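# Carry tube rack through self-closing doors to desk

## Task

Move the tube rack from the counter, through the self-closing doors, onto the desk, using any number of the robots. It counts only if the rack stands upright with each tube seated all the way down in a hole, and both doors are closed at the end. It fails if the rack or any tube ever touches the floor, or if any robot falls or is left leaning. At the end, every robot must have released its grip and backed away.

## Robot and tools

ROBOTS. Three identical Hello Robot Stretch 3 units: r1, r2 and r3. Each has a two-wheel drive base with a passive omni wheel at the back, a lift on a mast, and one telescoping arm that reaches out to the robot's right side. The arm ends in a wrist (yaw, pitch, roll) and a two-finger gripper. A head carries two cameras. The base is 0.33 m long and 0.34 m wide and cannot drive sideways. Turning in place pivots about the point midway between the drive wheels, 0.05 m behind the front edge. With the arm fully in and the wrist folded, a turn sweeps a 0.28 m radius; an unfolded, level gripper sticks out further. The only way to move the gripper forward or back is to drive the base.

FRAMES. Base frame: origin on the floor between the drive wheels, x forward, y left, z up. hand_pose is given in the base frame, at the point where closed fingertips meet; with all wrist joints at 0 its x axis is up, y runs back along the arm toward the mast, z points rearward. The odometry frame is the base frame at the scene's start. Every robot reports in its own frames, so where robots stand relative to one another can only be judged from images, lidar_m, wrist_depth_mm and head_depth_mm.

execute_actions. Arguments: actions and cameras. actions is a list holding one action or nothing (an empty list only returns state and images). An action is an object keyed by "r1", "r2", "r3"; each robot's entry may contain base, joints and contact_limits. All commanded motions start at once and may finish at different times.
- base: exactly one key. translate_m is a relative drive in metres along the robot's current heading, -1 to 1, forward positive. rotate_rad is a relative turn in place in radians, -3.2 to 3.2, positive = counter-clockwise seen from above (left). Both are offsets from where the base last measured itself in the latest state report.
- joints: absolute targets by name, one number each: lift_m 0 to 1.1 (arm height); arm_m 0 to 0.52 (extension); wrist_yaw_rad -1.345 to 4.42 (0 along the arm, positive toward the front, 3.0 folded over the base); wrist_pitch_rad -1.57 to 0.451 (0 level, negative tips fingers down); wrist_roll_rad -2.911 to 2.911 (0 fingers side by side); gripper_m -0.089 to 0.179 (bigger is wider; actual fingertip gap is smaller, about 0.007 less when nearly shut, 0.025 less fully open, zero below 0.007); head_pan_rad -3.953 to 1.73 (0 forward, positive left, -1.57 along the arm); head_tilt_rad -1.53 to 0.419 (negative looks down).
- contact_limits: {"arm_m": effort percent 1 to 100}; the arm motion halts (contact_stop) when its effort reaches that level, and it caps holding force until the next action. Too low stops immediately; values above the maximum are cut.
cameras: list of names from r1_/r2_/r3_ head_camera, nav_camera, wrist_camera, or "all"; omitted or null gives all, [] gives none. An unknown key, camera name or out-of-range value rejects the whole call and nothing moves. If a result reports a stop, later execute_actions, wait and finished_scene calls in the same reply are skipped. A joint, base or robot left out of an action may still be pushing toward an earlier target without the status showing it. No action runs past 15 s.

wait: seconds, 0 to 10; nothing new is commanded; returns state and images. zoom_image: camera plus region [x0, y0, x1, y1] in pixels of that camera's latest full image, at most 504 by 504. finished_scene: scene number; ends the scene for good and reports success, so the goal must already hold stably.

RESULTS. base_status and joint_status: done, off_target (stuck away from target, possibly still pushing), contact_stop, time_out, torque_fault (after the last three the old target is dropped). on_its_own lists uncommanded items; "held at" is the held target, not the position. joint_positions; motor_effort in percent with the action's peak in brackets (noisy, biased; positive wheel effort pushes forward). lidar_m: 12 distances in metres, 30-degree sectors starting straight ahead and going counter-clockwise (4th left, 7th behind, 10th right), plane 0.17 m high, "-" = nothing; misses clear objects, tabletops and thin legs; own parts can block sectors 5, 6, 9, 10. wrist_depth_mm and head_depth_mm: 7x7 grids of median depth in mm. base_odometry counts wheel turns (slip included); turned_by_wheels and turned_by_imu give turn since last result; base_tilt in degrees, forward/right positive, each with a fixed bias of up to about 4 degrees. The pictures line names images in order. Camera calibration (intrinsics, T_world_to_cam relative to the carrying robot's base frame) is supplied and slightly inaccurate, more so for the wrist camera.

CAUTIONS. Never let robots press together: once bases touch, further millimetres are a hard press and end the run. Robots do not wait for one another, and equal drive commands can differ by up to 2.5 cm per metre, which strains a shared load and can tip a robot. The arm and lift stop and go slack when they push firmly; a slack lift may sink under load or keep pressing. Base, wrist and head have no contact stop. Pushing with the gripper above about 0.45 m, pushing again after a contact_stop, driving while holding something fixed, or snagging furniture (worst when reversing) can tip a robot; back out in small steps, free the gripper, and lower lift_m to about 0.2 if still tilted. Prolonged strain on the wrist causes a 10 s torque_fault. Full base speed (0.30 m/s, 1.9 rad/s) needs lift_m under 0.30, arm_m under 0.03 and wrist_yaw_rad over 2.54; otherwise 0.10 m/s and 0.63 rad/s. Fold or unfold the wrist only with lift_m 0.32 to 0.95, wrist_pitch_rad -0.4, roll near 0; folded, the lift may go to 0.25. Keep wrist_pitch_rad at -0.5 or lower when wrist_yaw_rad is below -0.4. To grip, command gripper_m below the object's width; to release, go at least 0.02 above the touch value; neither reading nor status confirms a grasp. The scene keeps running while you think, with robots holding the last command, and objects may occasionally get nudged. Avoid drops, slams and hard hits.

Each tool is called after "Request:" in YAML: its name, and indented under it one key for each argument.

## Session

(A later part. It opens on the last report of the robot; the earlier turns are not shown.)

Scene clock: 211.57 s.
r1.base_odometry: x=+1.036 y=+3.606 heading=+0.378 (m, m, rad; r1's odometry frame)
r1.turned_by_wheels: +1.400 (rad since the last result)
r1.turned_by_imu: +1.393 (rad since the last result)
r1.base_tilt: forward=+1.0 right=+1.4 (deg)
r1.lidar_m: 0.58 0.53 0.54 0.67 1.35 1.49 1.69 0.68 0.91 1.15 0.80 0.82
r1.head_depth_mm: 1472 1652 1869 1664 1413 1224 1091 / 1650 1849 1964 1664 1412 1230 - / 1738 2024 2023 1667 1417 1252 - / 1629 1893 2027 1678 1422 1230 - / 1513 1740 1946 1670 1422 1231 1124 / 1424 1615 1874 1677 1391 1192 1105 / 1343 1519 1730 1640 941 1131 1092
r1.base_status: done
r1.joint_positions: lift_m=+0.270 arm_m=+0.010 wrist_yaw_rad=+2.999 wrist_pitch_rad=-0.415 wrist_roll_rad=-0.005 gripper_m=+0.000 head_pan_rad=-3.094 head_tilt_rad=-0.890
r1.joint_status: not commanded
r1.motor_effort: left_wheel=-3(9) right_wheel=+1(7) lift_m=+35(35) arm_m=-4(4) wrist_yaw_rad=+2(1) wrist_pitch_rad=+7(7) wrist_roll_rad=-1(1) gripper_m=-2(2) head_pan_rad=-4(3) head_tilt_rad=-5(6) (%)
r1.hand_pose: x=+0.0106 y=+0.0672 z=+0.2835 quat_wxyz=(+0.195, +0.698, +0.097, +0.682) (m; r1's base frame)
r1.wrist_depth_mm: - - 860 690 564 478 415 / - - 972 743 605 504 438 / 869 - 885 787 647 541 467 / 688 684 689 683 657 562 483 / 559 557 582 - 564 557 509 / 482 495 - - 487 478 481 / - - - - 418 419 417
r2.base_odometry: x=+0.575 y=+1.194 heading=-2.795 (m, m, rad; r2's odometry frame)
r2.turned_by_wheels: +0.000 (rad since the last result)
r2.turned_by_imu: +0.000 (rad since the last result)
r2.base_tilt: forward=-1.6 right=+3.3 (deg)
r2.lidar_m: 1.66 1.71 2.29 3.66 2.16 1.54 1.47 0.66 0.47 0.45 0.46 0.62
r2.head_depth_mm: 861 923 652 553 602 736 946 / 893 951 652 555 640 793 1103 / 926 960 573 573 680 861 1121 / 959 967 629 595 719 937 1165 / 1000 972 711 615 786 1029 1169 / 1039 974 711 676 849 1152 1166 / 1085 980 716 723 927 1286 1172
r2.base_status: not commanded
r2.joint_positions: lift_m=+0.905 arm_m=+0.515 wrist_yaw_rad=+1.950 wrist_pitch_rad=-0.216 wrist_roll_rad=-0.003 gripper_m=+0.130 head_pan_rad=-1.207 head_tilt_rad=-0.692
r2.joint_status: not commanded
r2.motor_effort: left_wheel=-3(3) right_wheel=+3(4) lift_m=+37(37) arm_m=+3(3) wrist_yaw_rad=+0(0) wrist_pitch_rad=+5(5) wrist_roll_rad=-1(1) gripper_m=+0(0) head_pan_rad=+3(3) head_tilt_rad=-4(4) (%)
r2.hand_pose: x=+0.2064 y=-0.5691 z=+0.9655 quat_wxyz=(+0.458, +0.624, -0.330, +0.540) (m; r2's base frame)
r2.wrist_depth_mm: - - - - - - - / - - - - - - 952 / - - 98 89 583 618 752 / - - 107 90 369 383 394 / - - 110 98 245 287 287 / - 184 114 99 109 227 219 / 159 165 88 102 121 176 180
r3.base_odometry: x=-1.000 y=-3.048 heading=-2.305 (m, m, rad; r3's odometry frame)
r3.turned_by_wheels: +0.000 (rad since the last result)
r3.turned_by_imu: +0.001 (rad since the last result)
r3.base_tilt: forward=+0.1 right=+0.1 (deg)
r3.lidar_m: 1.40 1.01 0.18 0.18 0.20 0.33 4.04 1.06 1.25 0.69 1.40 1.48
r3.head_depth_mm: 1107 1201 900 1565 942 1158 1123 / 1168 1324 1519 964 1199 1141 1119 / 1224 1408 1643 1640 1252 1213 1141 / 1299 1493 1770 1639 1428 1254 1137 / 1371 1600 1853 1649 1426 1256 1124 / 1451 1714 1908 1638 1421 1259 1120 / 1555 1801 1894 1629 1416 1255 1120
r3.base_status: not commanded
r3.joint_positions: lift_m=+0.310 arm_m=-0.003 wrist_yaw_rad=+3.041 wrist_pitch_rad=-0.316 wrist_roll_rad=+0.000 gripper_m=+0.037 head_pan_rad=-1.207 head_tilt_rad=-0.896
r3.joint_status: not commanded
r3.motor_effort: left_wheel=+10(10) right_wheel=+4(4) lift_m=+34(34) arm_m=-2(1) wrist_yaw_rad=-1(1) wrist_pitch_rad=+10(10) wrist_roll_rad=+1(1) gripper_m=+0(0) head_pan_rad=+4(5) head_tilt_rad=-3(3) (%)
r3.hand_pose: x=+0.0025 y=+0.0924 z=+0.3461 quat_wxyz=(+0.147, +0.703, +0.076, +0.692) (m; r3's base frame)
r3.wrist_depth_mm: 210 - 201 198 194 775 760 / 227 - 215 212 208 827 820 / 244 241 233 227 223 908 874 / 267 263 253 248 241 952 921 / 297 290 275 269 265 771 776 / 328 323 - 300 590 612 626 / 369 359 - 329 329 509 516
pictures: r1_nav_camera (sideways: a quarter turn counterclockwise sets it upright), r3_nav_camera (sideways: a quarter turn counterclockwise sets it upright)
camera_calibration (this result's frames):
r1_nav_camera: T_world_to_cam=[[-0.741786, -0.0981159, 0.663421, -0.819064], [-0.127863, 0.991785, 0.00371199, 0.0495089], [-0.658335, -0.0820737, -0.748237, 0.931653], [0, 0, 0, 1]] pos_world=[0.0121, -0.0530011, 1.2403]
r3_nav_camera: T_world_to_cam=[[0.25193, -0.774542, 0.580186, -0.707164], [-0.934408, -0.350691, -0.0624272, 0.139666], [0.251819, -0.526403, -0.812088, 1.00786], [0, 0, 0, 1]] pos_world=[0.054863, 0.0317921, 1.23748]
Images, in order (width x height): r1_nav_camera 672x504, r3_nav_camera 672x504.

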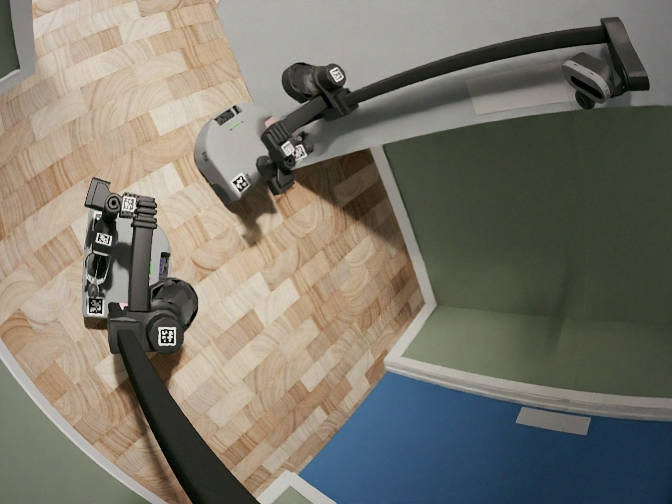

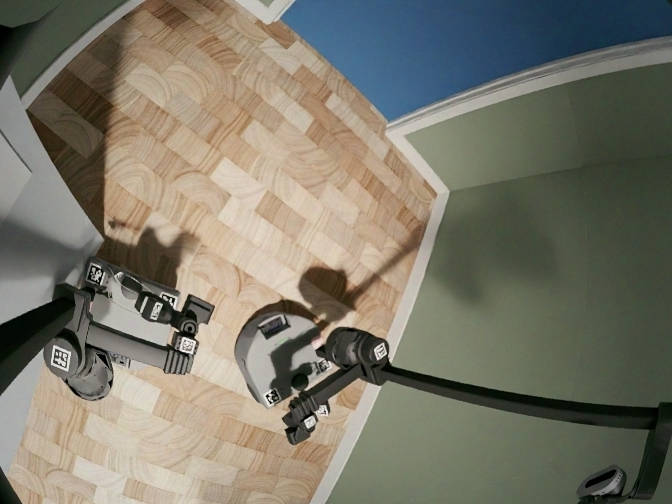

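Request:
execute_actions:
  actions:
    - {"r1":{"base":{"rotate_rad":-0.2}},"r2":{"joints":{"gripper_m":0.06}}}
  cameras: []

Request:
execute_actions:
  actions:
    - {"r1":{"base":{"translate_m":-1.0}},"r2":{"joints":{"lift_m":0.94}}}
  cameras: []

Request:
execute_actions:
  actions:
    - {"r1":{"base":{"rotate_rad":-0.6},"joints":{"lift_m":0.31}},"r2":{"joints":{"arm_m":0.06,"wrist_yaw_rad":1.75}}}
  cameras: ["r1_nav_camera","r2_wrist_camera","r2_nav_camera"]

Scene clock: 214.23 s.
r1.base_odometry: x=+1.036 y=+3.606 heading=+0.178 (m, m, rad; r1's odometry frame)
r1.turned_by_wheels: -0.200 (rad since the last result)
r1.turned_by_imu: -0.200 (rad since the last result)
r1.base_tilt: forward=+1.0 right=+1.3 (deg)
r1.lidar_m: 0.65 0.54 0.53 0.59 0.94 1.40 1.65 0.90 0.68 1.01 4.07 0.80
r1.head_depth_mm: 1366 1536 1761 1653 1411 1219 1094 / 1468 1690 1890 1668 1409 1232 - / 1525 1764 1972 1658 1415 1253 - / 1680 1973 2031 1674 1412 1230 - / 1746 1991 2046 1666 1417 1234 1126 / 1588 1803 1952 1666 1424 1235 1109 / 1458 1634 1844 1690 1426 1125 1088
r1.base_status: done
r1.joint_positions: lift_m=+0.270 arm_m=+0.010 wrist_yaw_rad=+2.999 wrist_pitch_rad=-0.415 wrist_roll_rad=-0.005 gripper_m=+0.000 head_pan_rad=-3.094 head_tilt_rad=-0.890
r1.joint_status: not commanded
r1.motor_effort: left_wheel=+0(7) right_wheel=-2(5) lift_m=+35(35) arm_m=-4(4) wrist_yaw_rad=+0(1) wrist_pitch_rad=+7(7) wrist_roll_rad=-1(1) gripper_m=-2(2) head_pan_rad=-4(2) head_tilt_rad=-5(5) (%)
r1.hand_pose: x=+0.0106 y=+0.0672 z=+0.2835 quat_wxyz=(+0.195, +0.698, +0.097, +0.682) (m; r1's base frame)
r1.wrist_depth_mm: - - 717 606 518 469 425 / - - 773 667 562 506 447 / 895 - 800 700 616 535 478 / 692 684 682 678 630 563 509 / 566 564 585 - 567 557 532 / 477 489 - - 479 474 485 / - - - - 417 412 419
r2.base_odometry: x=+0.575 y=+1.194 heading=-2.795 (m, m, rad; r2's odometry frame)
r2.turned_by_wheels: +0.000 (rad since the last result)
r2.turned_by_imu: +0.000 (rad since the last result)
r2.base_tilt: forward=-1.6 right=+3.2 (deg)
r2.lidar_m: 1.66 1.70 2.28 3.65 2.16 1.54 1.48 0.66 0.47 0.45 0.46 0.61
r2.head_depth_mm: 865 921 651 553 601 735 947 / 895 951 653 555 639 794 1096 / 926 958 569 574 682 861 1120 / 962 967 633 594 719 937 1161 / 995 971 710 615 786 1032 1165 / 1041 975 714 675 853 1148 1165 / 1085 981 715 723 927 1288 1169
r2.base_status: not commanded
r2.joint_positions: lift_m=+0.905 arm_m=+0.515 wrist_yaw_rad=+1.948 wrist_pitch_rad=-0.207 wrist_roll_rad=-0.003 gripper_m=+0.062 head_pan_rad=-1.207 head_tilt_rad=-0.692
r2.joint_status: all done
r2.motor_effort: left_wheel=-3(3) right_wheel=+3(3) lift_m=+38(37) arm_m=+3(3) wrist_yaw_rad=+1(2) wrist_pitch_rad=+3(5) wrist_roll_rad=-1(1) gripper_m=-30(100) head_pan_rad=+3(3) head_tilt_rad=-3(5) (%)
r2.hand_pose: x=+0.2072 y=-0.5692 z=+0.9675 quat_wxyz=(+0.457, +0.622, -0.334, +0.542) (m; r2's base frame)
r2.wrist_depth_mm: - - - - - - - / - - - - - - 995 / - - 101 89 611 650 765 / - - 110 93 374 393 409 / - - 111 99 245 292 289 / - 186 113 100 112 230 224 / 167 166 88 104 125 180 184
r3.base_odometry: x=-1.000 y=-3.048 heading=-2.305 (m, m, rad; r3's odometry frame)
r3.turned_by_wheels: +0.000 (rad since the last result)
r3.turned_by_imu: +0.001 (rad since the last result)
r3.base_tilt: forward=+0.1 right=+0.1 (deg)
r3.lidar_m: 1.40 1.01 0.18 0.18 0.20 0.33 4.04 1.05 1.25 0.69 1.39 1.48
r3.head_depth_mm: 1111 1228 923 1550 936 1162 1119 / 1167 1324 1528 984 1230 1153 1119 / 1226 1412 1640 1648 1272 1213 1143 / 1302 1497 1787 1638 1418 1256 1141 / 1379 1597 1840 1646 1421 1259 1120 / 1458 1728 1902 1635 1420 1259 1119 / 1557 1801 1887 1645 1418 1250 1118
r3.base_status: not commanded
r3.joint_positions: lift_m=+0.310 arm_m=-0.003 wrist_yaw_rad=+3.041 wrist_pitch_rad=-0.316 wrist_roll_rad=+0.000 gripper_m=+0.037 head_pan_rad=-1.207 head_tilt_rad=-0.896
r3.joint_status: not commanded
r3.motor_effort: left_wheel=+10(10) right_wheel=+4(4) lift_m=+35(35) arm_m=-2(2) wrist_yaw_rad=-1(1) wrist_pitch_rad=+10(10) wrist_roll_rad=+1(0) gripper_m=+0(1) head_pan_rad=+4(4) head_tilt_rad=-3(3) (%)
r3.hand_pose: x=+0.0025 y=+0.0924 z=+0.3461 quat_wxyz=(+0.147, +0.703, +0.076, +0.692) (m; r3's base frame)
r3.wrist_depth_mm: 211 - 201 198 193 786 779 / 226 - 216 211 207 853 826 / 245 242 232 229 224 904 877 / 270 264 252 249 243 950 934 / 297 288 271 270 263 771 787 / 328 320 - 300 596 612 626 / 369 357 - 325 328 517 519
pictures: none
No camera images: the call's "cameras" was empty. Leave "cameras" out to get every camera's image.

Scene clock: 219.17 s.
r1.base_odometry: x=+0.052 y=+3.429 heading=+0.178 (m, m, rad; r1's odometry frame)
r1.turned_by_wheels: +0.000 (rad since the last result)
r1.turned_by_imu: +0.004 (rad since the last result)
r1.base_tilt: forward=+1.0 right=+1.4 (deg)
r1.lidar_m: 1.43 1.19 1.18 0.88 0.74 0.73 0.72 0.91 0.91 1.01 0.70 0.71
r1.head_depth_mm: 586 703 837 992 1186 1226 1089 / 640 724 840 1036 1329 1226 - / 698 803 945 1141 1350 1251 - / 771 897 1077 1343 1418 1233 - / 854 1019 1254 1541 1420 1230 1125 / 919 1042 1193 1398 1420 1234 1108 / 847 945 1073 1236 1373 1238 1094
r1.base_status: done
r1.joint_positions: lift_m=+0.270 arm_m=+0.010 wrist_yaw_rad=+2.999 wrist_pitch_rad=-0.415 wrist_roll_rad=-0.005 gripper_m=+0.000 head_pan_rad=-3.094 head_tilt_rad=-0.890
r1.joint_status: not commanded
r1.motor_effort: left_wheel=+1(5) right_wheel=-2(7) lift_m=+35(35) arm_m=-4(4) wrist_yaw_rad=+0(1) wrist_pitch_rad=+7(7) wrist_roll_rad=-1(1) gripper_m=-2(3) head_pan_rad=-3(4) head_tilt_rad=-5(6) (%)
r1.hand_pose: x=+0.0106 y=+0.0672 z=+0.2835 quat_wxyz=(+0.195, +0.698, +0.097, +0.682) (m; r1's base frame)
r1.wrist_depth_mm: 589 - 860 - - - 890 / 620 - 899 - - - 931 / 647 - 867 865 888 888 887 / 661 691 682 687 691 680 689 / 566 561 586 - 565 565 563 / 478 496 - - 477 482 484 / - - - - 417 418 416
r2.base_odometry: x=+0.575 y=+1.194 heading=-2.795 (m, m, rad; r2's odometry frame)
r2.turned_by_wheels: +0.000 (rad since the last result)
r2.turned_by_imu: +0.000 (rad since the last result)
r2.base_tilt: forward=-1.6 right=+3.3 (deg)
r2.lidar_m: 1.65 1.71 2.29 3.65 2.16 1.54 1.48 0.66 0.47 0.45 0.46 0.62
r2.head_depth_mm: 865 946 675 553 602 733 945 / 892 958 676 555 639 793 1101 / 929 962 617 574 682 859 1126 / 962 965 587 594 717 939 1164 / 998 968 684 616 786 1035 1171 / 1043 973 712 675 850 1146 1170 / 1084 977 715 722 928 1284 1172
r2.base_status: not commanded
r2.joint_positions: lift_m=+0.940 arm_m=+0.515 wrist_yaw_rad=+1.949 wrist_pitch_rad=-0.226 wrist_roll_rad=-0.005 gripper_m=+0.061 head_pan_rad=-1.207 head_tilt_rad=-0.692
r2.joint_status: all done
r2.motor_effort: left_wheel=-3(4) right_wheel=+3(5) lift_m=+50(52) arm_m=+3(3) wrist_yaw_rad=+1(1) wrist_pitch_rad=+8(9) wrist_roll_rad=-1(2) gripper_m=-20(30) head_pan_rad=+2(3) head_tilt_rad=-4(4) (%)
r2.hand_pose: x=+0.2057 y=-0.5696 z=+0.9975 quat_wxyz=(+0.462, +0.625, -0.327, +0.538) (m; r2's base frame)
r2.wrist_depth_mm: - - - - - - - / - - - - - - 967 / - - 116 105 671 - 830 / - - 143 130 445 458 472 / - - 127 117 132 337 344 / - 228 104 115 136 264 273 / - 201 118 124 199 214 221
r3.base_odometry: x=-1.000 y=-3.048 heading=-2.305 (m, m, rad; r3's odometry frame)
r3.turned_by_wheels: +0.000 (rad since the last result)
r3.turned_by_imu: +0.001 (rad since the last result)
r3.base_tilt: forward=+0.1 right=+0.0 (deg)
r3.lidar_m: 0.72 1.01 0.18 0.18 0.20 0.33 4.04 1.05 1.26 1.25 1.40 0.71
r3.head_depth_mm: 1109 1247 1435 1613 1418 1251 1123 / 1171 1320 1537 1646 1428 1260 1123 / 1225 1405 1641 1642 1425 1256 1141 / 1297 1500 1768 1647 1418 1269 1136 / 1370 1601 1847 1632 1422 1257 1126 / 1464 1717 1911 1645 1425 1255 1119 / 1561 1794 1890 1635 1424 1250 1118
r3.base_status: not commanded
r3.joint_positions: lift_m=+0.310 arm_m=-0.003 wrist_yaw_rad=+3.041 wrist_pitch_rad=-0.316 wrist_roll_rad=+0.000 gripper_m=+0.037 head_pan_rad=-1.207 head_tilt_rad=-0.896
r3.joint_status: not commanded
r3.motor_effort: left_wheel=+10(10) right_wheel=+3(3) lift_m=+34(35) arm_m=-2(2) wrist_yaw_rad=-1(1) wrist_pitch_rad=+10(10) wrist_roll_rad=+1(0) gripper_m=+1(0) head_pan_rad=+3(5) head_tilt_rad=-3(3) (%)
r3.hand_pose: x=+0.0025 y=+0.0924 z=+0.3461 quat_wxyz=(+0.147, +0.703, +0.076, +0.692) (m; r3's base frame)
r3.wrist_depth_mm: 210 - 202 197 194 765 763 / 227 - 216 212 206 872 842 / 244 243 233 228 223 913 903 / 267 264 252 248 242 952 936 / 296 288 273 270 263 777 759 / 327 319 - 299 595 623 627 / 367 355 - 326 331 522 521
pictures: none
No camera images: the call's "cameras" was empty. Leave "cameras" out to get every camera's image.

Scene clock: 223.70 s.
r1.base_odometry: x=+0.052 y=+3.429 heading=-0.422 (m, m, rad; r1's odometry frame)
r1.turned_by_wheels: -0.600 (rad since the last result)
r1.turned_by_imu: -0.599 (rad since the last result)
r1.base_tilt: forward=+0.9 right=+1.3 (deg)
r1.lidar_m: 0.71 1.51 1.19 1.18 0.88 0.74 0.73 0.72 0.92 0.91 0.98 0.70
r1.head_depth_mm: 592 685 810 989 1274 1222 1088 / 602 699 828 1021 1327 1228 - / 613 714 850 1049 1325 1258 - / 625 726 873 1081 1357 1231 - / 635 745 891 1112 1348 1230 1125 / 644 737 851 1029 1337 1235 1106 / 599 676 834 1059 1355 1237 1091
r1.base_status: done
r1.joint_positions: lift_m=+0.310 arm_m=+0.010 wrist_yaw_rad=+2.999 wrist_pitch_rad=-0.415 wrist_roll_rad=-0.005 gripper_m=+0.000 head_pan_rad=-3.094 head_tilt_rad=-0.890
r1.joint_status: all done
r1.motor_effort: left_wheel=+1(7) right_wheel=-2(7) lift_m=+44(45) arm_m=-4(4) wrist_yaw_rad=+1(1) wrist_pitch_rad=+7(7) wrist_roll_rad=-1(0) gripper_m=-2(1) head_pan_rad=-4(3) head_tilt_rad=-5(6) (%)
r1.hand_pose: x=+0.0106 y=+0.0672 z=+0.3232 quat_wxyz=(+0.195, +0.698, +0.097, +0.682) (m; r1's base frame)
r1.wrist_depth_mm: 822 - - - - - - / 855 - - - - - - / 844 - 951 971 963 961 957 / 752 738 739 754 751 756 756 / 618 620 635 - 626 616 624 / 532 525 - - 530 521 524 / 469 - - - 456 458 460
r2.base_odometry: x=+0.575 y=+1.194 heading=-2.795 (m, m, rad; r2's odometry frame)
r2.turned_by_wheels: +0.000 (rad since the last result)
r2.turned_by_imu: +0.000 (rad since the last result)
r2.base_tilt: forward=-1.6 right=+3.3 (deg)
r2.lidar_m: 1.66 1.71 2.30 3.66 2.15 1.54 1.47 0.66 0.47 0.45 0.46 0.62
r2.head_depth_mm: 864 918 701 554 596 796 946 / 893 953 703 557 621 - 1100 / 926 960 705 573 - - 1125 / 961 966 708 593 - - 1164 / 998 970 711 617 788 1048 1166 / 1038 972 712 676 790 379 1160 / 1086 979 716 724 311 313 1159
r2.base_status: not commanded
r2.joint_positions: lift_m=+0.940 arm_m=+0.060 wrist_yaw_rad=+1.752 wrist_pitch_rad=-0.227 wrist_roll_rad=-0.005 gripper_m=+0.061 head_pan_rad=-1.207 head_tilt_rad=-0.692
r2.joint_status: all done
r2.motor_effort: left_wheel=-3(2) right_wheel=+2(2) lift_m=+49(50) arm_m=-4(4) wrist_yaw_rad=-3(5) wrist_pitch_rad=+8(8) wrist_roll_rad=-1(1) gripper_m=-21(21) head_pan_rad=+3(3) head_tilt_rad=-4(4) (%)
r2.hand_pose: x=+0.2189 y=-0.1613 z=+0.9975 quat_wxyz=(+0.513, +0.590, -0.387, +0.490) (m; r2's base frame)
r2.wrist_depth_mm: - - - - - - - / - - - - - - - / - - 115 105 - - - / - - 143 130 - 564 484 / - - 127 117 133 580 369 / - - 104 114 136 516 335 / - - 118 124 791 593 345
r3.base_odometry: x=-1.000 y=-3.048 heading=-2.305 (m, m, rad; r3's odometry frame)
r3.turned_by_wheels: +0.000 (rad since the last result)
r3.turned_by_imu: +0.001 (rad since the last result)
r3.base_tilt: forward=+0.1 right=+0.0 (deg)
r3.lidar_m: 0.72 1.01 0.18 0.18 0.20 0.33 4.03 1.06 1.25 1.25 1.39 0.71
r3.head_depth_mm: 1110 1255 1440 1601 1425 1259 1126 / 1164 1326 1531 1640 1427 1258 1123 / 1229 1409 1641 1642 1431 1263 1142 / 1295 1497 1762 1642 1423 1260 1136 / 1375 1602 1847 1653 1424 1252 1121 / 1464 1726 1908 1633 1421 1257 1125 / 1568 1798 1898 1633 1415 1250 1122
r3.base_status: not commanded
r3.joint_positions: lift_m=+0.310 arm_m=-0.003 wrist_yaw_rad=+3.041 wrist_pitch_rad=-0.316 wrist_roll_rad=+0.000 gripper_m=+0.037 head_pan_rad=-1.207 head_tilt_rad=-0.896
r3.joint_status: not commanded
r3.motor_effort: left_wheel=+10(10) right_wheel=+3(3) lift_m=+34(34) arm_m=-2(1) wrist_yaw_rad=-1(1) wrist_pitch_rad=+11(10) wrist_roll_rad=+0(1) gripper_m=+0(0) head_pan_rad=+4(5) head_tilt_rad=-3(3) (%)
r3.hand_pose: x=+0.0025 y=+0.0924 z=+0.3461 quat_wxyz=(+0.147, +0.703, +0.076, +0.692) (m; r3's base frame)
r3.wrist_depth_mm: 211 - 201 198 194 793 774 / 227 - 215 210 208 842 835 / 247 242 232 228 222 895 889 / 268 264 252 248 242 966 934 / 296 288 272 268 264 776 788 / 330 321 - 300 586 619 616 / 369 356 - 326 331 513 522
pictures: r1_nav_camera (sideways: a quarter turn counterclockwise sets it upright), r2_nav_camera (sideways: a quarter turn counterclockwise sets it upright), r2_wrist_camera
camera_calibration (this result's frames):
r1_nav_camera: T_world_to_cam=[[-0.741789, -0.0980877, 0.663421, -0.819064], [-0.127826, 0.99179, 0.00371199, 0.0495086], [-0.658338, -0.0820487, -0.748237, 0.931653], [0, 0, 0, 1]] pos_world=[0.012098, -0.0530013, 1.2403]
r2_nav_camera: T_world_to_cam=[[0.19312, -0.587597, 0.78577, -0.983646], [-0.946316, -0.323116, -0.00904794, 0.0710478], [0.259211, -0.74184, -0.618452, 0.761087], [0, 0, 0, 1]] pos_world=[0.0599126, 0.00957426, 1.24426]
r2_wrist_camera: T_world_to_cam=[[0.160597, -0.98526, 0.0589179, -0.25945], [-0.390758, -0.118282, -0.912862, 1.00431], [0.906376, 0.12358, -0.403994, 0.388843], [0, 0, 0, 1]] pos_world=[0.0816696, -0.184888, 1.08917]
Images, in order (width x height): r1_nav_camera 672x504, r2_nav_camera 672x504, r2_wrist_camera 644x364.

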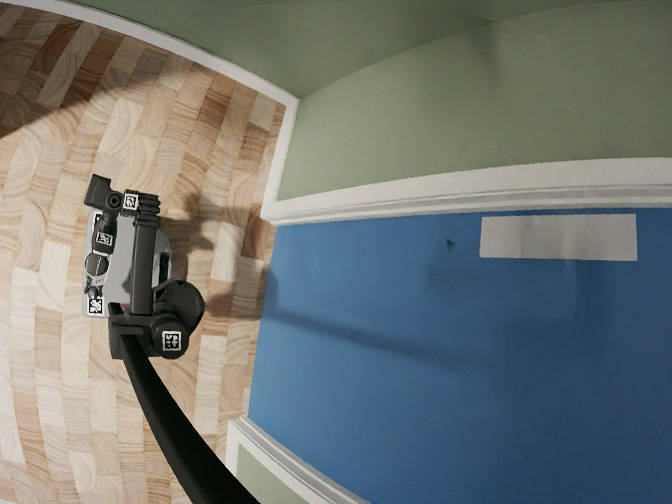

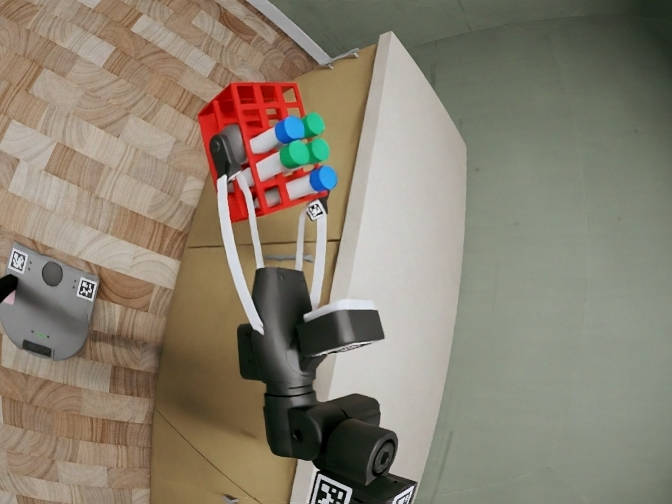

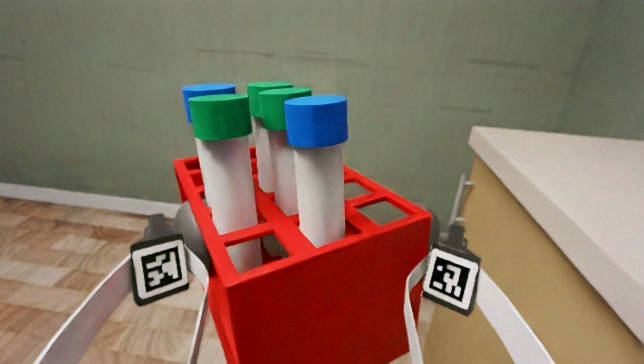

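Request:
execute_actions:
  actions:
    - {"r1":{"base":{"translate_m":-1.0}},"r2":{"base":{"rotate_rad":1.57},"joints":{"arm_m":0.02,"head_pan_rad":0,"head_tilt_rad":-0.8}}}
  cameras: []

Request:
execute_actions:
  actions:
    - {"r1":{"base":{"rotate_rad":-0.45}},"r2":{"base":{"translate_m":1.0}}}
  cameras: ["r1_nav_camera"]

Request:
execute_actions:
  actions:
    - {"r1":{"base":{"translate_m":-0.3}},"r2":{"base":{"translate_m":0.35}}}
  cameras: []

Request:
execute_actions:
  actions:
    - {"r1":{"base":{"rotate_rad":-0.5}},"r2":{"base":{"translate_m":0.2}}}
  cameras: []

Request:
execute_actions:
  actions:
    - {"r1":{"base":{"translate_m":-0.2}},"r2":{"base":{"translate_m":0.25},"joints":{"head_pan_rad":1.0}}}
  cameras: ["r1_nav_camera","r2_nav_camera","r2_wrist_camera"]

Scene clock: 236.13 s.
r1.base_odometry: x=-0.860 y=+3.838 heading=-0.422 (m, m, rad; r1's odometry frame)
r1.turned_by_wheels: +0.000 (rad since the last result)
r1.turned_by_imu: +0.003 (rad since the last result)
r1.base_tilt: forward=+1.0 right=+1.4 (deg)
r1.lidar_m: 1.65 1.66 0.48 0.28 0.25 0.25 0.29 2.33 1.85 0.59 0.30 0.32
r1.head_depth_mm: - - 289 320 380 463 584 / - 289 314 369 450 569 - / 2521 2310 372 441 558 711 - / 2559 2592 2009 1667 1414 1234 - / 2615 2606 2033 1671 1424 1229 1125 / 2652 2606 2024 1682 1415 1234 1107 / 2699 2624 2039 1677 1415 1239 1092
r1.base_status: done
r1.joint_positions: lift_m=+0.310 arm_m=+0.010 wrist_yaw_rad=+3.000 wrist_pitch_rad=-0.416 wrist_roll_rad=-0.005 gripper_m=+0.000 head_pan_rad=-3.094 head_tilt_rad=-0.892
r1.joint_status: not commanded
r1.motor_effort: left_wheel=-6(34) right_wheel=-7(20) lift_m=+43(44) arm_m=-4(4) wrist_yaw_rad=+1(1) wrist_pitch_rad=+7(8) wrist_roll_rad=-1(1) gripper_m=-2(3) head_pan_rad=-3(2) head_tilt_rad=-4(5) (%)
r1.hand_pose: x=+0.0105 y=+0.0672 z=+0.3231 quat_wxyz=(+0.195, +0.698, +0.097, +0.682) (m; r1's base frame)
r1.wrist_depth_mm: 213 - 324 432 637 - - / 225 - 343 472 717 - - / 239 - 373 513 810 959 959 / 250 277 410 562 750 766 756 / 265 299 432 - 622 628 611 / 275 325 - - 530 524 527 / 278 - - - 455 458 462
r2.base_odometry: x=+0.575 y=+1.194 heading=-1.225 (m, m, rad; r2's odometry frame)
r2.turned_by_wheels: +1.570 (rad since the last result)
r2.turned_by_imu: +1.586 (rad since the last result)
r2.base_tilt: forward=-1.6 right=+3.3 (deg)
r2.lidar_m: 3.67 1.90 1.55 1.47 0.66 0.47 0.45 0.46 0.62 1.66 1.70 2.28
r2.head_depth_mm: 3224 2573 2058 1729 290 328 1117 / 3200 2594 2057 1706 326 1246 1128 / 3247 2630 2080 1717 1402 1277 1130 / 3251 2604 2082 1715 1461 1275 1132 / 3232 2618 2089 1729 1466 1282 1133 / 3268 2652 2093 1721 1472 1286 1138 / 3279 2644 2104 1740 1470 1286 1138
r2.base_status: done
r2.joint_positions: lift_m=+0.940 arm_m=+0.020 wrist_yaw_rad=+1.752 wrist_pitch_rad=-0.227 wrist_roll_rad=-0.005 gripper_m=+0.061 head_pan_rad=-0.007 head_tilt_rad=-0.790
r2.joint_status: all done
r2.motor_effort: left_wheel=-3(7) right_wheel=+4(7) lift_m=+49(50) arm_m=-4(5) wrist_yaw_rad=-2(2) wrist_pitch_rad=+9(9) wrist_roll_rad=-1(1) gripper_m=-21(20) head_pan_rad=+3(39) head_tilt_rad=-5(17) (%)
r2.hand_pose: x=+0.2189 y=-0.1214 z=+0.9974 quat_wxyz=(+0.513, +0.590, -0.387, +0.490) (m; r2's base frame)
r2.wrist_depth_mm: - - - - - - - / - - - - - - - / - - 115 105 - - - / - - 143 130 - - - / - - 127 117 132 - - / - - 104 114 136 - - / - - 118 124 - - -
r3.base_odometry: x=-1.000 y=-3.048 heading=-2.305 (m, m, rad; r3's odometry frame)
r3.turned_by_wheels: +0.000 (rad since the last result)
r3.turned_by_imu: +0.003 (rad since the last result)
r3.base_tilt: forward=+0.2 right=+0.1 (deg)
r3.lidar_m: 1.41 1.01 0.18 0.18 0.20 0.33 4.06 1.06 1.25 1.25 1.39 1.54
r3.head_depth_mm: 1107 1249 1445 1599 1435 1260 1126 / 1168 1326 1536 1645 1426 1257 1132 / 1228 1399 1640 1645 1426 1254 1143 / 1295 1513 1760 1655 1425 1263 1138 / 1373 1608 1846 1650 1423 1256 1123 / 1470 1724 1904 1627 1417 1249 1119 / 1562 1795 1887 1639 1421 1256 1118
r3.base_status: not commanded
r3.joint_positions: lift_m=+0.310 arm_m=-0.003 wrist_yaw_rad=+3.041 wrist_pitch_rad=-0.316 wrist_roll_rad=+0.000 gripper_m=+0.037 head_pan_rad=-1.207 head_tilt_rad=-0.896
r3.joint_status: not commanded
r3.motor_effort: left_wheel=+9(10) right_wheel=+3(3) lift_m=+34(35) arm_m=-2(2) wrist_yaw_rad=-1(1) wrist_pitch_rad=+10(10) wrist_roll_rad=+0(0) gripper_m=+0(0) head_pan_rad=+4(4) head_tilt_rad=-3(3) (%)
r3.hand_pose: x=+0.0025 y=+0.0924 z=+0.3461 quat_wxyz=(+0.147, +0.703, +0.076, +0.692) (m; r3's base frame)
r3.wrist_depth_mm: 210 - 201 197 193 771 779 / 226 - 216 211 207 844 815 / 245 243 234 229 223 905 881 / 267 262 252 246 241 958 932 / 295 290 273 268 265 761 766 / 327 319 - 300 592 619 622 / 369 356 - 326 329 519 518
pictures: none
No camera images: the call's "cameras" was empty. Leave "cameras" out to get every camera's image.

Scene clock: 247.07 s.
r1.base_odometry: x=-0.860 y=+3.838 heading=-0.871 (m, m, rad; r1's odometry frame)
r1.turned_by_wheels: -0.450 (rad since the last result)
r1.turned_by_imu: -0.445 (rad since the last result)
r1.base_tilt: forward=+1.0 right=+1.3 (deg)
r1.lidar_m: 0.38 1.68 1.56 0.44 0.29 0.27 0.27 0.34 2.19 1.83 0.49 0.29
r1.head_depth_mm: - - - 316 393 520 740 / - - 293 341 431 586 - / - - 305 369 476 637 - / - 284 321 400 534 798 - / - 296 345 439 607 1183 1128 / - 306 388 1628 1416 1232 1106 / 2398 2500 2037 1681 1420 1234 1094
r1.base_status: done
r1.joint_positions: lift_m=+0.310 arm_m=+0.010 wrist_yaw_rad=+3.000 wrist_pitch_rad=-0.416 wrist_roll_rad=-0.005 gripper_m=+0.000 head_pan_rad=-3.094 head_tilt_rad=-0.892
r1.joint_status: not commanded
r1.motor_effort: left_wheel=-3(6) right_wheel=-16(19) lift_m=+44(44) arm_m=-4(4) wrist_yaw_rad=+0(1) wrist_pitch_rad=+7(7) wrist_roll_rad=-1(1) gripper_m=-1(2) head_pan_rad=-3(3) head_tilt_rad=-5(4) (%)
r1.hand_pose: x=+0.0105 y=+0.0672 z=+0.3231 quat_wxyz=(+0.195, +0.698, +0.097, +0.682) (m; r1's base frame)
r1.wrist_depth_mm: 272 - 554 - - - - / 280 - 573 - - - - / 291 - 611 928 963 958 968 / 293 354 664 760 763 754 754 / 300 372 632 - 617 629 617 / 305 396 - - 526 528 525 / 306 - - - 455 461 459
r2.base_odometry: x=+0.914 y=+0.253 heading=-1.225 (m, m, rad; r2's odometry frame)
r2.turned_by_wheels: +0.000 (rad since the last result)
r2.turned_by_imu: +0.004 (rad since the last result)
r2.base_tilt: forward=-1.6 right=+3.2 (deg)
r2.lidar_m: 2.69 2.18 1.24 1.37 1.55 1.51 1.44 1.49 1.70 1.63 1.69 2.26
r2.head_depth_mm: 2404 2584 2061 1726 290 328 1115 / 2421 2591 2073 1714 326 1247 1126 / 2411 2605 2074 1717 1406 1272 1130 / 2420 2604 2058 1713 1463 1273 1133 / 2404 2601 2082 1713 1469 1277 1132 / 2412 2604 2099 1719 1472 1279 1136 / 2429 2616 2096 1736 1482 1286 1143
r2.base_status: done
r2.joint_positions: lift_m=+0.940 arm_m=+0.020 wrist_yaw_rad=+1.752 wrist_pitch_rad=-0.227 wrist_roll_rad=-0.005 gripper_m=+0.061 head_pan_rad=-0.007 head_tilt_rad=-0.790
r2.joint_status: not commanded
r2.motor_effort: left_wheel=-3(3) right_wheel=+4(9) lift_m=+49(49) arm_m=-4(4) wrist_yaw_rad=-2(2) wrist_pitch_rad=+9(9) wrist_roll_rad=-1(0) gripper_m=-20(21) head_pan_rad=+3(2) head_tilt_rad=-5(5) (%)
r2.hand_pose: x=+0.2189 y=-0.1214 z=+0.9974 quat_wxyz=(+0.513, +0.590, -0.387, +0.490) (m; r2's base frame)
r2.wrist_depth_mm: - - - - - - - / - - - - - - - / - - 115 105 - - - / - - 142 130 - - - / - - 127 118 132 - - / - - 104 114 135 - - / - - 118 125 - - -
r3.base_odometry: x=-1.000 y=-3.048 heading=-2.305 (m, m, rad; r3's odometry frame)
r3.turned_by_wheels: +0.000 (rad since the last result)
r3.turned_by_imu: +0.003 (rad since the last result)
r3.base_tilt: forward=+0.1 right=+0.0 (deg)
r3.lidar_m: 1.41 1.01 0.18 0.18 0.20 0.33 4.05 1.05 1.26 1.25 1.40 1.53
r3.head_depth_mm: 1106 1249 1440 1612 1426 1261 1120 / 1164 1321 1536 1651 1424 1253 1123 / 1223 1401 1639 1648 1422 1254 1137 / 1301 1501 1769 1644 1418 1258 1135 / 1381 1604 1847 1641 1416 1251 1119 / 1458 1721 1902 1654 1418 1253 1116 / 1559 1800 1898 1647 1412 1253 1122
r3.base_status: not commanded
r3.joint_positions: lift_m=+0.310 arm_m=-0.003 wrist_yaw_rad=+3.041 wrist_pitch_rad=-0.316 wrist_roll_rad=+0.000 gripper_m=+0.037 head_pan_rad=-1.207 head_tilt_rad=-0.896
r3.joint_status: not commanded
r3.motor_effort: left_wheel=+10(9) right_wheel=+4(3) lift_m=+35(34) arm_m=-1(2) wrist_yaw_rad=-1(1) wrist_pitch_rad=+10(10) wrist_roll_rad=+0(0) gripper_m=+0(0) head_pan_rad=+4(4) head_tilt_rad=-3(3) (%)
r3.hand_pose: x=+0.0025 y=+0.0924 z=+0.3461 quat_wxyz=(+0.147, +0.703, +0.076, +0.692) (m; r3's base frame)
r3.wrist_depth_mm: 211 - 201 197 193 774 764 / 226 - 215 212 207 845 831 / 245 240 234 228 222 897 884 / 268 263 253 246 242 933 943 / 296 289 272 268 262 765 767 / 326 321 - 299 590 618 612 / 368 354 - 326 328 511 513
pictures: r1_nav_camera (sideways: a quarter turn counterclockwise sets it upright)
camera_calibration (this result's frames):
r1_nav_camera: T_world_to_cam=[[-0.743041, -0.0979381, 0.662041, -0.817258], [-0.127554, 0.991825, 0.0035638, 0.0496999], [-0.656978, -0.0817982, -0.749459, 0.933233], [0, 0, 0, 1]] pos_world=[0.0121969, -0.0529976, 1.2403]
Images, in order (width x height): r1_nav_camera 672x504.

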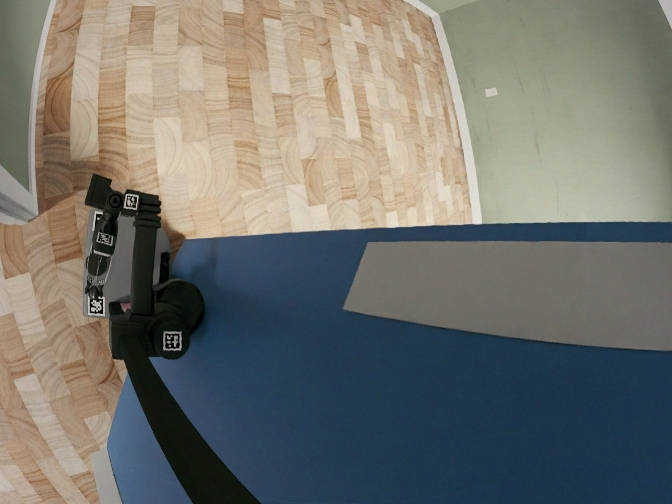

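Scene clock: 251.53 s.
r1.base_odometry: x=-1.053 y=+4.068 heading=-0.871 (m, m, rad; r1's odometry frame)
r1.turned_by_wheels: +0.000 (rad since the last result)
r1.turned_by_imu: +0.001 (rad since the last result)
r1.base_tilt: forward=+1.0 right=+1.3 (deg)
r1.lidar_m: 0.58 1.97 0.55 0.30 0.25 0.25 0.28 2.63 2.30 1.92 1.13 0.59
r1.head_depth_mm: - - 289 315 377 467 600 / 2417 286 305 358 441 566 - / 2427 2558 2028 1495 549 687 - / 2350 2550 2022 1672 1419 1235 - / 954 2496 2025 1674 1420 1234 1126 / 2236 2471 2035 1669 1418 1233 1105 / 2162 2410 2051 1681 1425 1231 1089
r1.base_status: done
r1.joint_positions: lift_m=+0.310 arm_m=+0.010 wrist_yaw_rad=+3.000 wrist_pitch_rad=-0.416 wrist_roll_rad=-0.005 gripper_m=+0.000 head_pan_rad=-3.094 head_tilt_rad=-0.892
r1.joint_status: not commanded
r1.motor_effort: left_wheel=-3(16) right_wheel=-8(16) lift_m=+43(43) arm_m=-4(4) wrist_yaw_rad=+0(0) wrist_pitch_rad=+7(7) wrist_roll_rad=+0(1) gripper_m=-2(3) head_pan_rad=-2(3) head_tilt_rad=-4(5) (%)
r1.hand_pose: x=+0.0105 y=+0.0672 z=+0.3231 quat_wxyz=(+0.195, +0.698, +0.097, +0.682) (m; r1's base frame)
r1.wrist_depth_mm: 220 - 344 486 774 - - / 234 - 367 522 850 - - / 245 - 397 570 902 956 960 / 255 287 435 636 748 760 749 / 267 307 467 - 622 612 620 / 280 337 - - 525 527 529 / 280 - - - 461 459 459
r2.base_odometry: x=+1.033 y=-0.076 heading=-1.225 (m, m, rad; r2's odometry frame)
r2.turned_by_wheels: +0.000 (rad since the last result)
r2.turned_by_imu: +0.001 (rad since the last result)
r2.base_tilt: forward=-1.6 right=+3.2 (deg)
r2.lidar_m: 2.35 2.19 0.77 0.82 1.56 1.87 1.79 1.85 1.69 1.62 1.67 2.25
r2.head_depth_mm: 2102 2349 2054 1728 290 328 1114 / 2096 2347 2057 1716 326 1249 1129 / 2092 2366 2080 1706 1402 1273 1131 / 2105 2363 2076 1714 1467 1276 1134 / 2092 2384 2085 1728 1466 1282 1133 / 2103 2390 2096 1739 1467 1279 1137 / 2105 2404 2097 1735 1479 1284 1138
r2.base_status: done
r2.joint_positions: lift_m=+0.940 arm_m=+0.020 wrist_yaw_rad=+1.752 wrist_pitch_rad=-0.227 wrist_roll_rad=-0.005 gripper_m=+0.061 head_pan_rad=-0.007 head_tilt_rad=-0.790
r2.joint_status: not commanded
r2.motor_effort: left_wheel=-3(4) right_wheel=+3(6) lift_m=+49(50) arm_m=-4(4) wrist_yaw_rad=-2(2) wrist_pitch_rad=+9(9) wrist_roll_rad=+0(1) gripper_m=-21(21) head_pan_rad=+3(3) head_tilt_rad=-5(5) (%)
r2.hand_pose: x=+0.2189 y=-0.1214 z=+0.9974 quat_wxyz=(+0.513, +0.590, -0.387, +0.490) (m; r2's base frame)
r2.wrist_depth_mm: - - - - - - - / - - - - - - - / - - 115 105 - - - / - - 142 129 - - - / - - 127 118 132 - - / - - 104 115 136 - - / - - 119 124 - - -
r3.base_odometry: x=-1.000 y=-3.048 heading=-2.305 (m, m, rad; r3's odometry frame)
r3.turned_by_wheels: +0.000 (rad since the last result)
r3.turned_by_imu: +0.001 (rad since the last result)
r3.base_tilt: forward=+0.1 right=+0.1 (deg)
r3.lidar_m: 1.41 1.01 0.18 0.18 0.20 0.33 4.05 1.06 1.26 1.25 1.39 1.54
r3.head_depth_mm: 1108 1249 1440 1608 1428 1255 1122 / 1164 1327 1534 1651 1428 1255 1121 / 1224 1411 1636 1649 1432 1256 1139 / 1301 1503 1778 1643 1415 1256 1133 / 1373 1591 1839 1638 1415 1257 1115 / 1460 1726 1905 1644 1432 1250 1119 / 1558 1807 1869 1637 1422 1252 1119
r3.base_status: not commanded
r3.joint_positions: lift_m=+0.310 arm_m=-0.003 wrist_yaw_rad=+3.041 wrist_pitch_rad=-0.316 wrist_roll_rad=+0.000 gripper_m=+0.037 head_pan_rad=-1.207 head_tilt_rad=-0.896
r3.joint_status: not commanded
r3.motor_effort: left_wheel=+10(9) right_wheel=+3(3) lift_m=+35(35) arm_m=-2(2) wrist_yaw_rad=-1(1) wrist_pitch_rad=+10(10) wrist_roll_rad=+0(1) gripper_m=+0(0) head_pan_rad=+4(4) head_tilt_rad=-3(3) (%)
r3.hand_pose: x=+0.0025 y=+0.0924 z=+0.3461 quat_wxyz=(+0.147, +0.703, +0.076, +0.692) (m; r3's base frame)
r3.wrist_depth_mm: 210 - 201 197 194 772 771 / 226 - 216 211 207 840 854 / 246 244 234 228 223 920 882 / 268 264 252 248 242 947 944 / 295 289 271 269 264 775 776 / 330 323 - 301 598 617 621 / 369 356 - 326 327 517 515
pictures: none
No camera images: the call's "cameras" was empty. Leave "cameras" out to get every camera's image.

Scene clock: 254.50 s.
r1.base_odometry: x=-1.053 y=+4.068 heading=-1.371 (m, m, rad; r1's odometry frame)
r1.turned_by_wheels: -0.500 (rad since the last result)
r1.turned_by_imu: -0.494 (rad since the last result)
r1.base_tilt: forward=+1.0 right=+1.3 (deg)
r1.lidar_m: 0.58 0.58 1.98 0.54 0.31 0.27 0.27 0.32 2.63 2.25 1.92 1.06
r1.head_depth_mm: - - 287 323 408 554 835 / - - 293 341 437 603 - / - - 299 362 470 636 - / - - 308 383 510 751 - / - - 323 408 565 1187 1126 / - 294 347 1409 1388 1237 1107 / 2412 2504 1925 1435 1388 1235 1091
r1.base_status: done
r1.joint_positions: lift_m=+0.310 arm_m=+0.010 wrist_yaw_rad=+3.000 wrist_pitch_rad=-0.416 wrist_roll_rad=-0.005 gripper_m=+0.000 head_pan_rad=-3.094 head_tilt_rad=-0.892
r1.joint_status: not commanded
r1.motor_effort: left_wheel=-2(7) right_wheel=-13(16) lift_m=+43(44) arm_m=-4(4) wrist_yaw_rad=+0(0) wrist_pitch_rad=+7(8) wrist_roll_rad=-1(1) gripper_m=-2(2) head_pan_rad=-2(3) head_tilt_rad=-4(4) (%)
r1.hand_pose: x=+0.0105 y=+0.0672 z=+0.3231 quat_wxyz=(+0.195, +0.698, +0.097, +0.682) (m; r1's base frame)
r1.wrist_depth_mm: 296 - 753 - - - - / 309 - 754 - - - - / 321 - 799 998 980 947 966 / 323 397 721 755 748 740 739 / 326 409 642 - 620 617 619 / 329 434 - - 523 529 531 / 323 - - - 459 462 457
r2.base_odometry: x=+1.101 y=-0.264 heading=-1.225 (m, m, rad; r2's odometry frame)
r2.turned_by_wheels: +0.000 (rad since the last result)
r2.turned_by_imu: +0.001 (rad since the last result)
r2.base_tilt: forward=-1.6 right=+3.3 (deg)
r2.lidar_m: 2.15 2.19 1.60 0.71 1.55 2.09 1.99 2.05 1.69 1.62 1.67 2.24
r2.head_depth_mm: 1907 2193 2055 1727 290 328 1118 / 1919 2214 2057 1702 326 1245 1127 / 1904 2209 2067 1705 1396 1269 1130 / 1918 2197 2080 1719 1473 1277 1133 / 1911 2204 2096 1721 1468 1278 1137 / 1920 2218 2091 1722 1471 1279 1137 / 1927 2205 2094 1741 1476 1284 1137
r2.base_status: done
r2.joint_positions: lift_m=+0.940 arm_m=+0.020 wrist_yaw_rad=+1.752 wrist_pitch_rad=-0.227 wrist_roll_rad=-0.005 gripper_m=+0.061 head_pan_rad=-0.007 head_tilt_rad=-0.790
r2.joint_status: not commanded
r2.motor_effort: left_wheel=-3(5) right_wheel=+3(7) lift_m=+49(50) arm_m=-4(4) wrist_yaw_rad=-2(2) wrist_pitch_rad=+9(9) wrist_roll_rad=+0(0) gripper_m=-21(20) head_pan_rad=+4(3) head_tilt_rad=-6(5) (%)
r2.hand_pose: x=+0.2189 y=-0.1214 z=+0.9974 quat_wxyz=(+0.513, +0.590, -0.387, +0.490) (m; r2's base frame)
r2.wrist_depth_mm: - - - - - - - / - - - - - - - / - - 115 105 - - - / - - 142 130 - - - / - - 127 118 132 - - / - - 104 115 136 - - / - - 118 124 - - -
r3.base_odometry: x=-1.000 y=-3.048 heading=-2.305 (m, m, rad; r3's odometry frame)
r3.turned_by_wheels: +0.000 (rad since the last result)
r3.turned_by_imu: +0.001 (rad since the last result)
r3.base_tilt: forward=+0.1 right=+0.0 (deg)
r3.lidar_m: 1.41 1.01 0.18 0.18 0.20 0.33 4.03 1.06 1.25 1.25 1.39 1.54
r3.head_depth_mm: 1110 1253 1432 1600 1423 1253 1122 / 1167 1318 1529 1658 1430 1256 1124 / 1228 1409 1643 1635 1419 1253 1139 / 1295 1496 1765 1642 1422 1257 1137 / 1375 1607 1849 1643 1423 1250 1118 / 1467 1721 1918 1645 1419 1251 1119 / 1562 1796 1874 1649 1420 1251 1115
r3.base_status: not commanded
r3.joint_positions: lift_m=+0.310 arm_m=-0.003 wrist_yaw_rad=+3.041 wrist_pitch_rad=-0.316 wrist_roll_rad=+0.000 gripper_m=+0.037 head_pan_rad=-1.207 head_tilt_rad=-0.896
r3.joint_status: not commanded
r3.motor_effort: left_wheel=+10(9) right_wheel=+3(3) lift_m=+35(34) arm_m=-1(2) wrist_yaw_rad=-1(1) wrist_pitch_rad=+10(10) wrist_roll_rad=+0(0) gripper_m=+0(0) head_pan_rad=+4(5) head_tilt_rad=-3(3) (%)
r3.hand_pose: x=+0.0025 y=+0.0924 z=+0.3461 quat_wxyz=(+0.147, +0.703, +0.076, +0.692) (m; r3's base frame)
r3.wrist_depth_mm: 210 - 201 198 193 768 772 / 226 - 216 212 207 829 827 / 247 242 232 229 223 909 908 / 269 264 252 248 243 952 944 / 297 291 270 269 263 759 781 / 330 321 - 299 594 624 629 / 366 356 - 327 328 520 518
pictures: none
No camera images: the call's "cameras" was empty. Leave "cameras" out to get every camera's image.

Scene clock: 257.97 s.
r1.base_odometry: x=-1.093 y=+4.264 heading=-1.371 (m, m, rad; r1's odometry frame)
r1.turned_by_wheels: +0.000 (rad since the last result)
r1.turned_by_imu: +0.000 (rad since the last result)
r1.base_tilt: forward=+1.1 right=+1.3 (deg)
r1.lidar_m: 0.77 0.85 2.23 0.38 0.27 0.26 0.27 2.50 0.74 2.42 2.06 1.35
r1.head_depth_mm: - - - 313 383 495 681 / - - 294 342 430 571 - / - - 310 378 488 648 - / - 293 342 435 614 961 - / 2696 2568 2035 1665 1429 1233 1124 / 2467 2612 2027 1680 1420 1236 1114 / 2288 2481 2035 1681 1394 1238 1091
r1.base_status: done
r1.joint_positions: lift_m=+0.310 arm_m=+0.010 wrist_yaw_rad=+3.000 wrist_pitch_rad=-0.416 wrist_roll_rad=-0.005 gripper_m=+0.000 head_pan_rad=-3.094 head_tilt_rad=-0.892
r1.joint_status: not commanded
r1.motor_effort: left_wheel=-3(14) right_wheel=-6(13) lift_m=+43(43) arm_m=-4(5) wrist_yaw_rad=+1(0) wrist_pitch_rad=+7(7) wrist_roll_rad=-1(1) gripper_m=-2(2) head_pan_rad=-3(3) head_tilt_rad=-5(5) (%)
r1.hand_pose: x=+0.0105 y=+0.0672 z=+0.3231 quat_wxyz=(+0.195, +0.698, +0.097, +0.682) (m; r1's base frame)
r1.wrist_depth_mm: 249 - 457 822 - - - / 262 - 476 890 - - - / 274 - 505 881 971 956 954 / 282 324 563 762 748 750 758 / 287 344 596 - 621 628 623 / 293 370 - - 534 528 521 / 294 - - - 461 460 458
r2.base_odometry: x=+1.186 y=-0.499 heading=-1.225 (m, m, rad; r2's odometry frame)
r2.turned_by_wheels: +0.000 (rad since the last result)
r2.turned_by_imu: +0.001 (rad since the last result)
r2.base_tilt: forward=-1.6 right=+3.3 (deg)
r2.lidar_m: 1.90 1.96 1.58 0.86 0.96 2.12 2.24 2.31 1.68 1.61 1.66 1.98
r2.head_depth_mm: 1954 2302 2052 1694 1462 1266 1125 / 1812 2143 2071 1708 1460 1267 1128 / 1701 1962 2068 1719 1462 1274 1128 / 1594 1831 2027 1714 1464 1275 1133 / 1504 1710 1940 1722 1465 1278 1137 / 1421 1599 1844 1728 1469 1280 1140 / 1344 1499 1837 1731 1469 1258 1137
r2.base_status: done
r2.joint_positions: lift_m=+0.940 arm_m=+0.020 wrist_yaw_rad=+1.752 wrist_pitch_rad=-0.227 wrist_roll_rad=-0.005 gripper_m=+0.061 head_pan_rad=+0.993 head_tilt_rad=-0.790
r2.joint_status: all done
r2.motor_effort: left_wheel=-3(4) right_wheel=+3(8) lift_m=+49(49) arm_m=-4(4) wrist_yaw_rad=-2(2) wrist_pitch_rad=+9(9) wrist_roll_rad=+0(1) gripper_m=-21(22) head_pan_rad=+4(37) head_tilt_rad=-5(4) (%)
r2.hand_pose: x=+0.2189 y=-0.1214 z=+0.9974 quat_wxyz=(+0.513, +0.590, -0.387, +0.490) (m; r2's base frame)
r2.wrist_depth_mm: - - - - - - - / - - - - - - - / - - 116 105 - - - / - - 143 129 - - - / - - 128 118 132 - - / - - 104 115 136 - - / - - 118 125 - - -
r3.base_odometry: x=-1.000 y=-3.048 heading=-2.305 (m, m, rad; r3's odometry frame)
r3.turned_by_wheels: +0.000 (rad since the last result)
r3.turned_by_imu: +0.001 (rad since the last result)
r3.base_tilt: forward=+0.1 right=+0.0 (deg)
r3.lidar_m: 1.40 1.01 0.18 0.18 0.20 0.33 4.05 1.06 1.25 1.25 1.39 1.54
r3.head_depth_mm: 1107 1254 1436 1609 1424 1262 1127 / 1165 1327 1524 1653 1426 1256 1119 / 1228 1402 1642 1649 1423 1256 1139 / 1294 1498 1779 1657 1421 1254 1135 / 1372 1601 1856 1645 1416 1256 1127 / 1470 1722 1911 1648 1417 1250 1119 / 1555 1799 1895 1637 1420 1246 1117
r3.base_status: not commanded
r3.joint_positions: lift_m=+0.310 arm_m=-0.003 wrist_yaw_rad=+3.041 wrist_pitch_rad=-0.316 wrist_roll_rad=+0.000 gripper_m=+0.037 head_pan_rad=-1.207 head_tilt_rad=-0.896
r3.joint_status: not commanded
r3.motor_effort: left_wheel=+10(10) right_wheel=+4(3) lift_m=+34(35) arm_m=-1(1) wrist_yaw_rad=-1(1) wrist_pitch_rad=+10(10) wrist_roll_rad=+1(0) gripper_m=+0(0) head_pan_rad=+4(4) head_tilt_rad=-3(3) (%)
r3.hand_pose: x=+0.0025 y=+0.0924 z=+0.3461 quat_wxyz=(+0.147, +0.703, +0.076, +0.692) (m; r3's base frame)
r3.wrist_depth_mm: 211 - 201 198 194 763 775 / 226 - 216 211 206 826 823 / 245 242 232 227 221 904 897 / 269 263 250 248 243 952 942 / 294 288 270 268 263 756 781 / 329 320 - 297 595 625 616 / 371 357 - 326 326 514 517
pictures: r1_nav_camera (sideways: a quarter turn counterclockwise sets it upright), r2_nav_camera (sideways: a quarter turn counterclockwise sets it upright), r2_wrist_camera
camera_calibration (this result's frames):
r1_nav_camera: T_world_to_cam=[[-0.743041, -0.0979379, 0.662041, -0.817258], [-0.127554, 0.991825, 0.0035638, 0.0496999], [-0.656978, -0.081798, -0.749459, 0.933233], [0, 0, 0, 1]] pos_world=[0.0121969, -0.0529976, 1.2403]
r2_nav_camera: T_world_to_cam=[[0.402143, 0.564002, 0.721237, -0.900809], [0.817563, -0.575812, -0.00557084, 0.0557604], [0.412155, 0.591897, -0.692666, 0.856688], [0, 0, 0, 1]] pos_world=[-0.036422, 0.0330946, 1.24341]
r2_wrist_camera: T_world_to_cam=[[0.160387, -0.985294, 0.0589245, -0.220053], [-0.391047, -0.118241, -0.912744, 1.00891], [0.906288, 0.12335, -0.404261, 0.384147], [0, 0, 0, 1]] pos_world=[0.0816773, -0.144907, 1.08914]
Images, in order (width x height): r1_nav_camera 672x504, r2_nav_camera 672x504, r2_wrist_camera 644x364.

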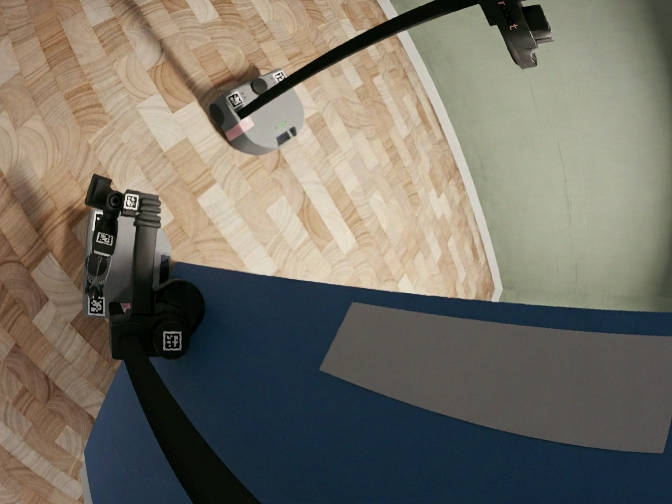

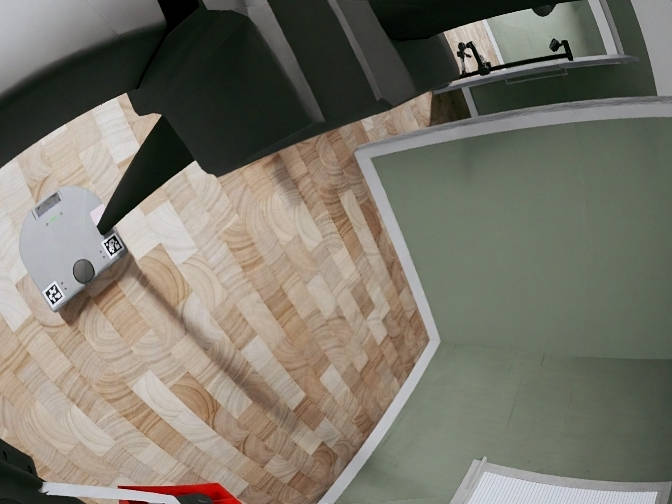

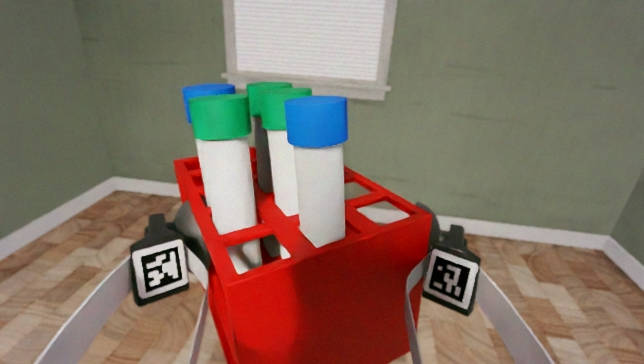

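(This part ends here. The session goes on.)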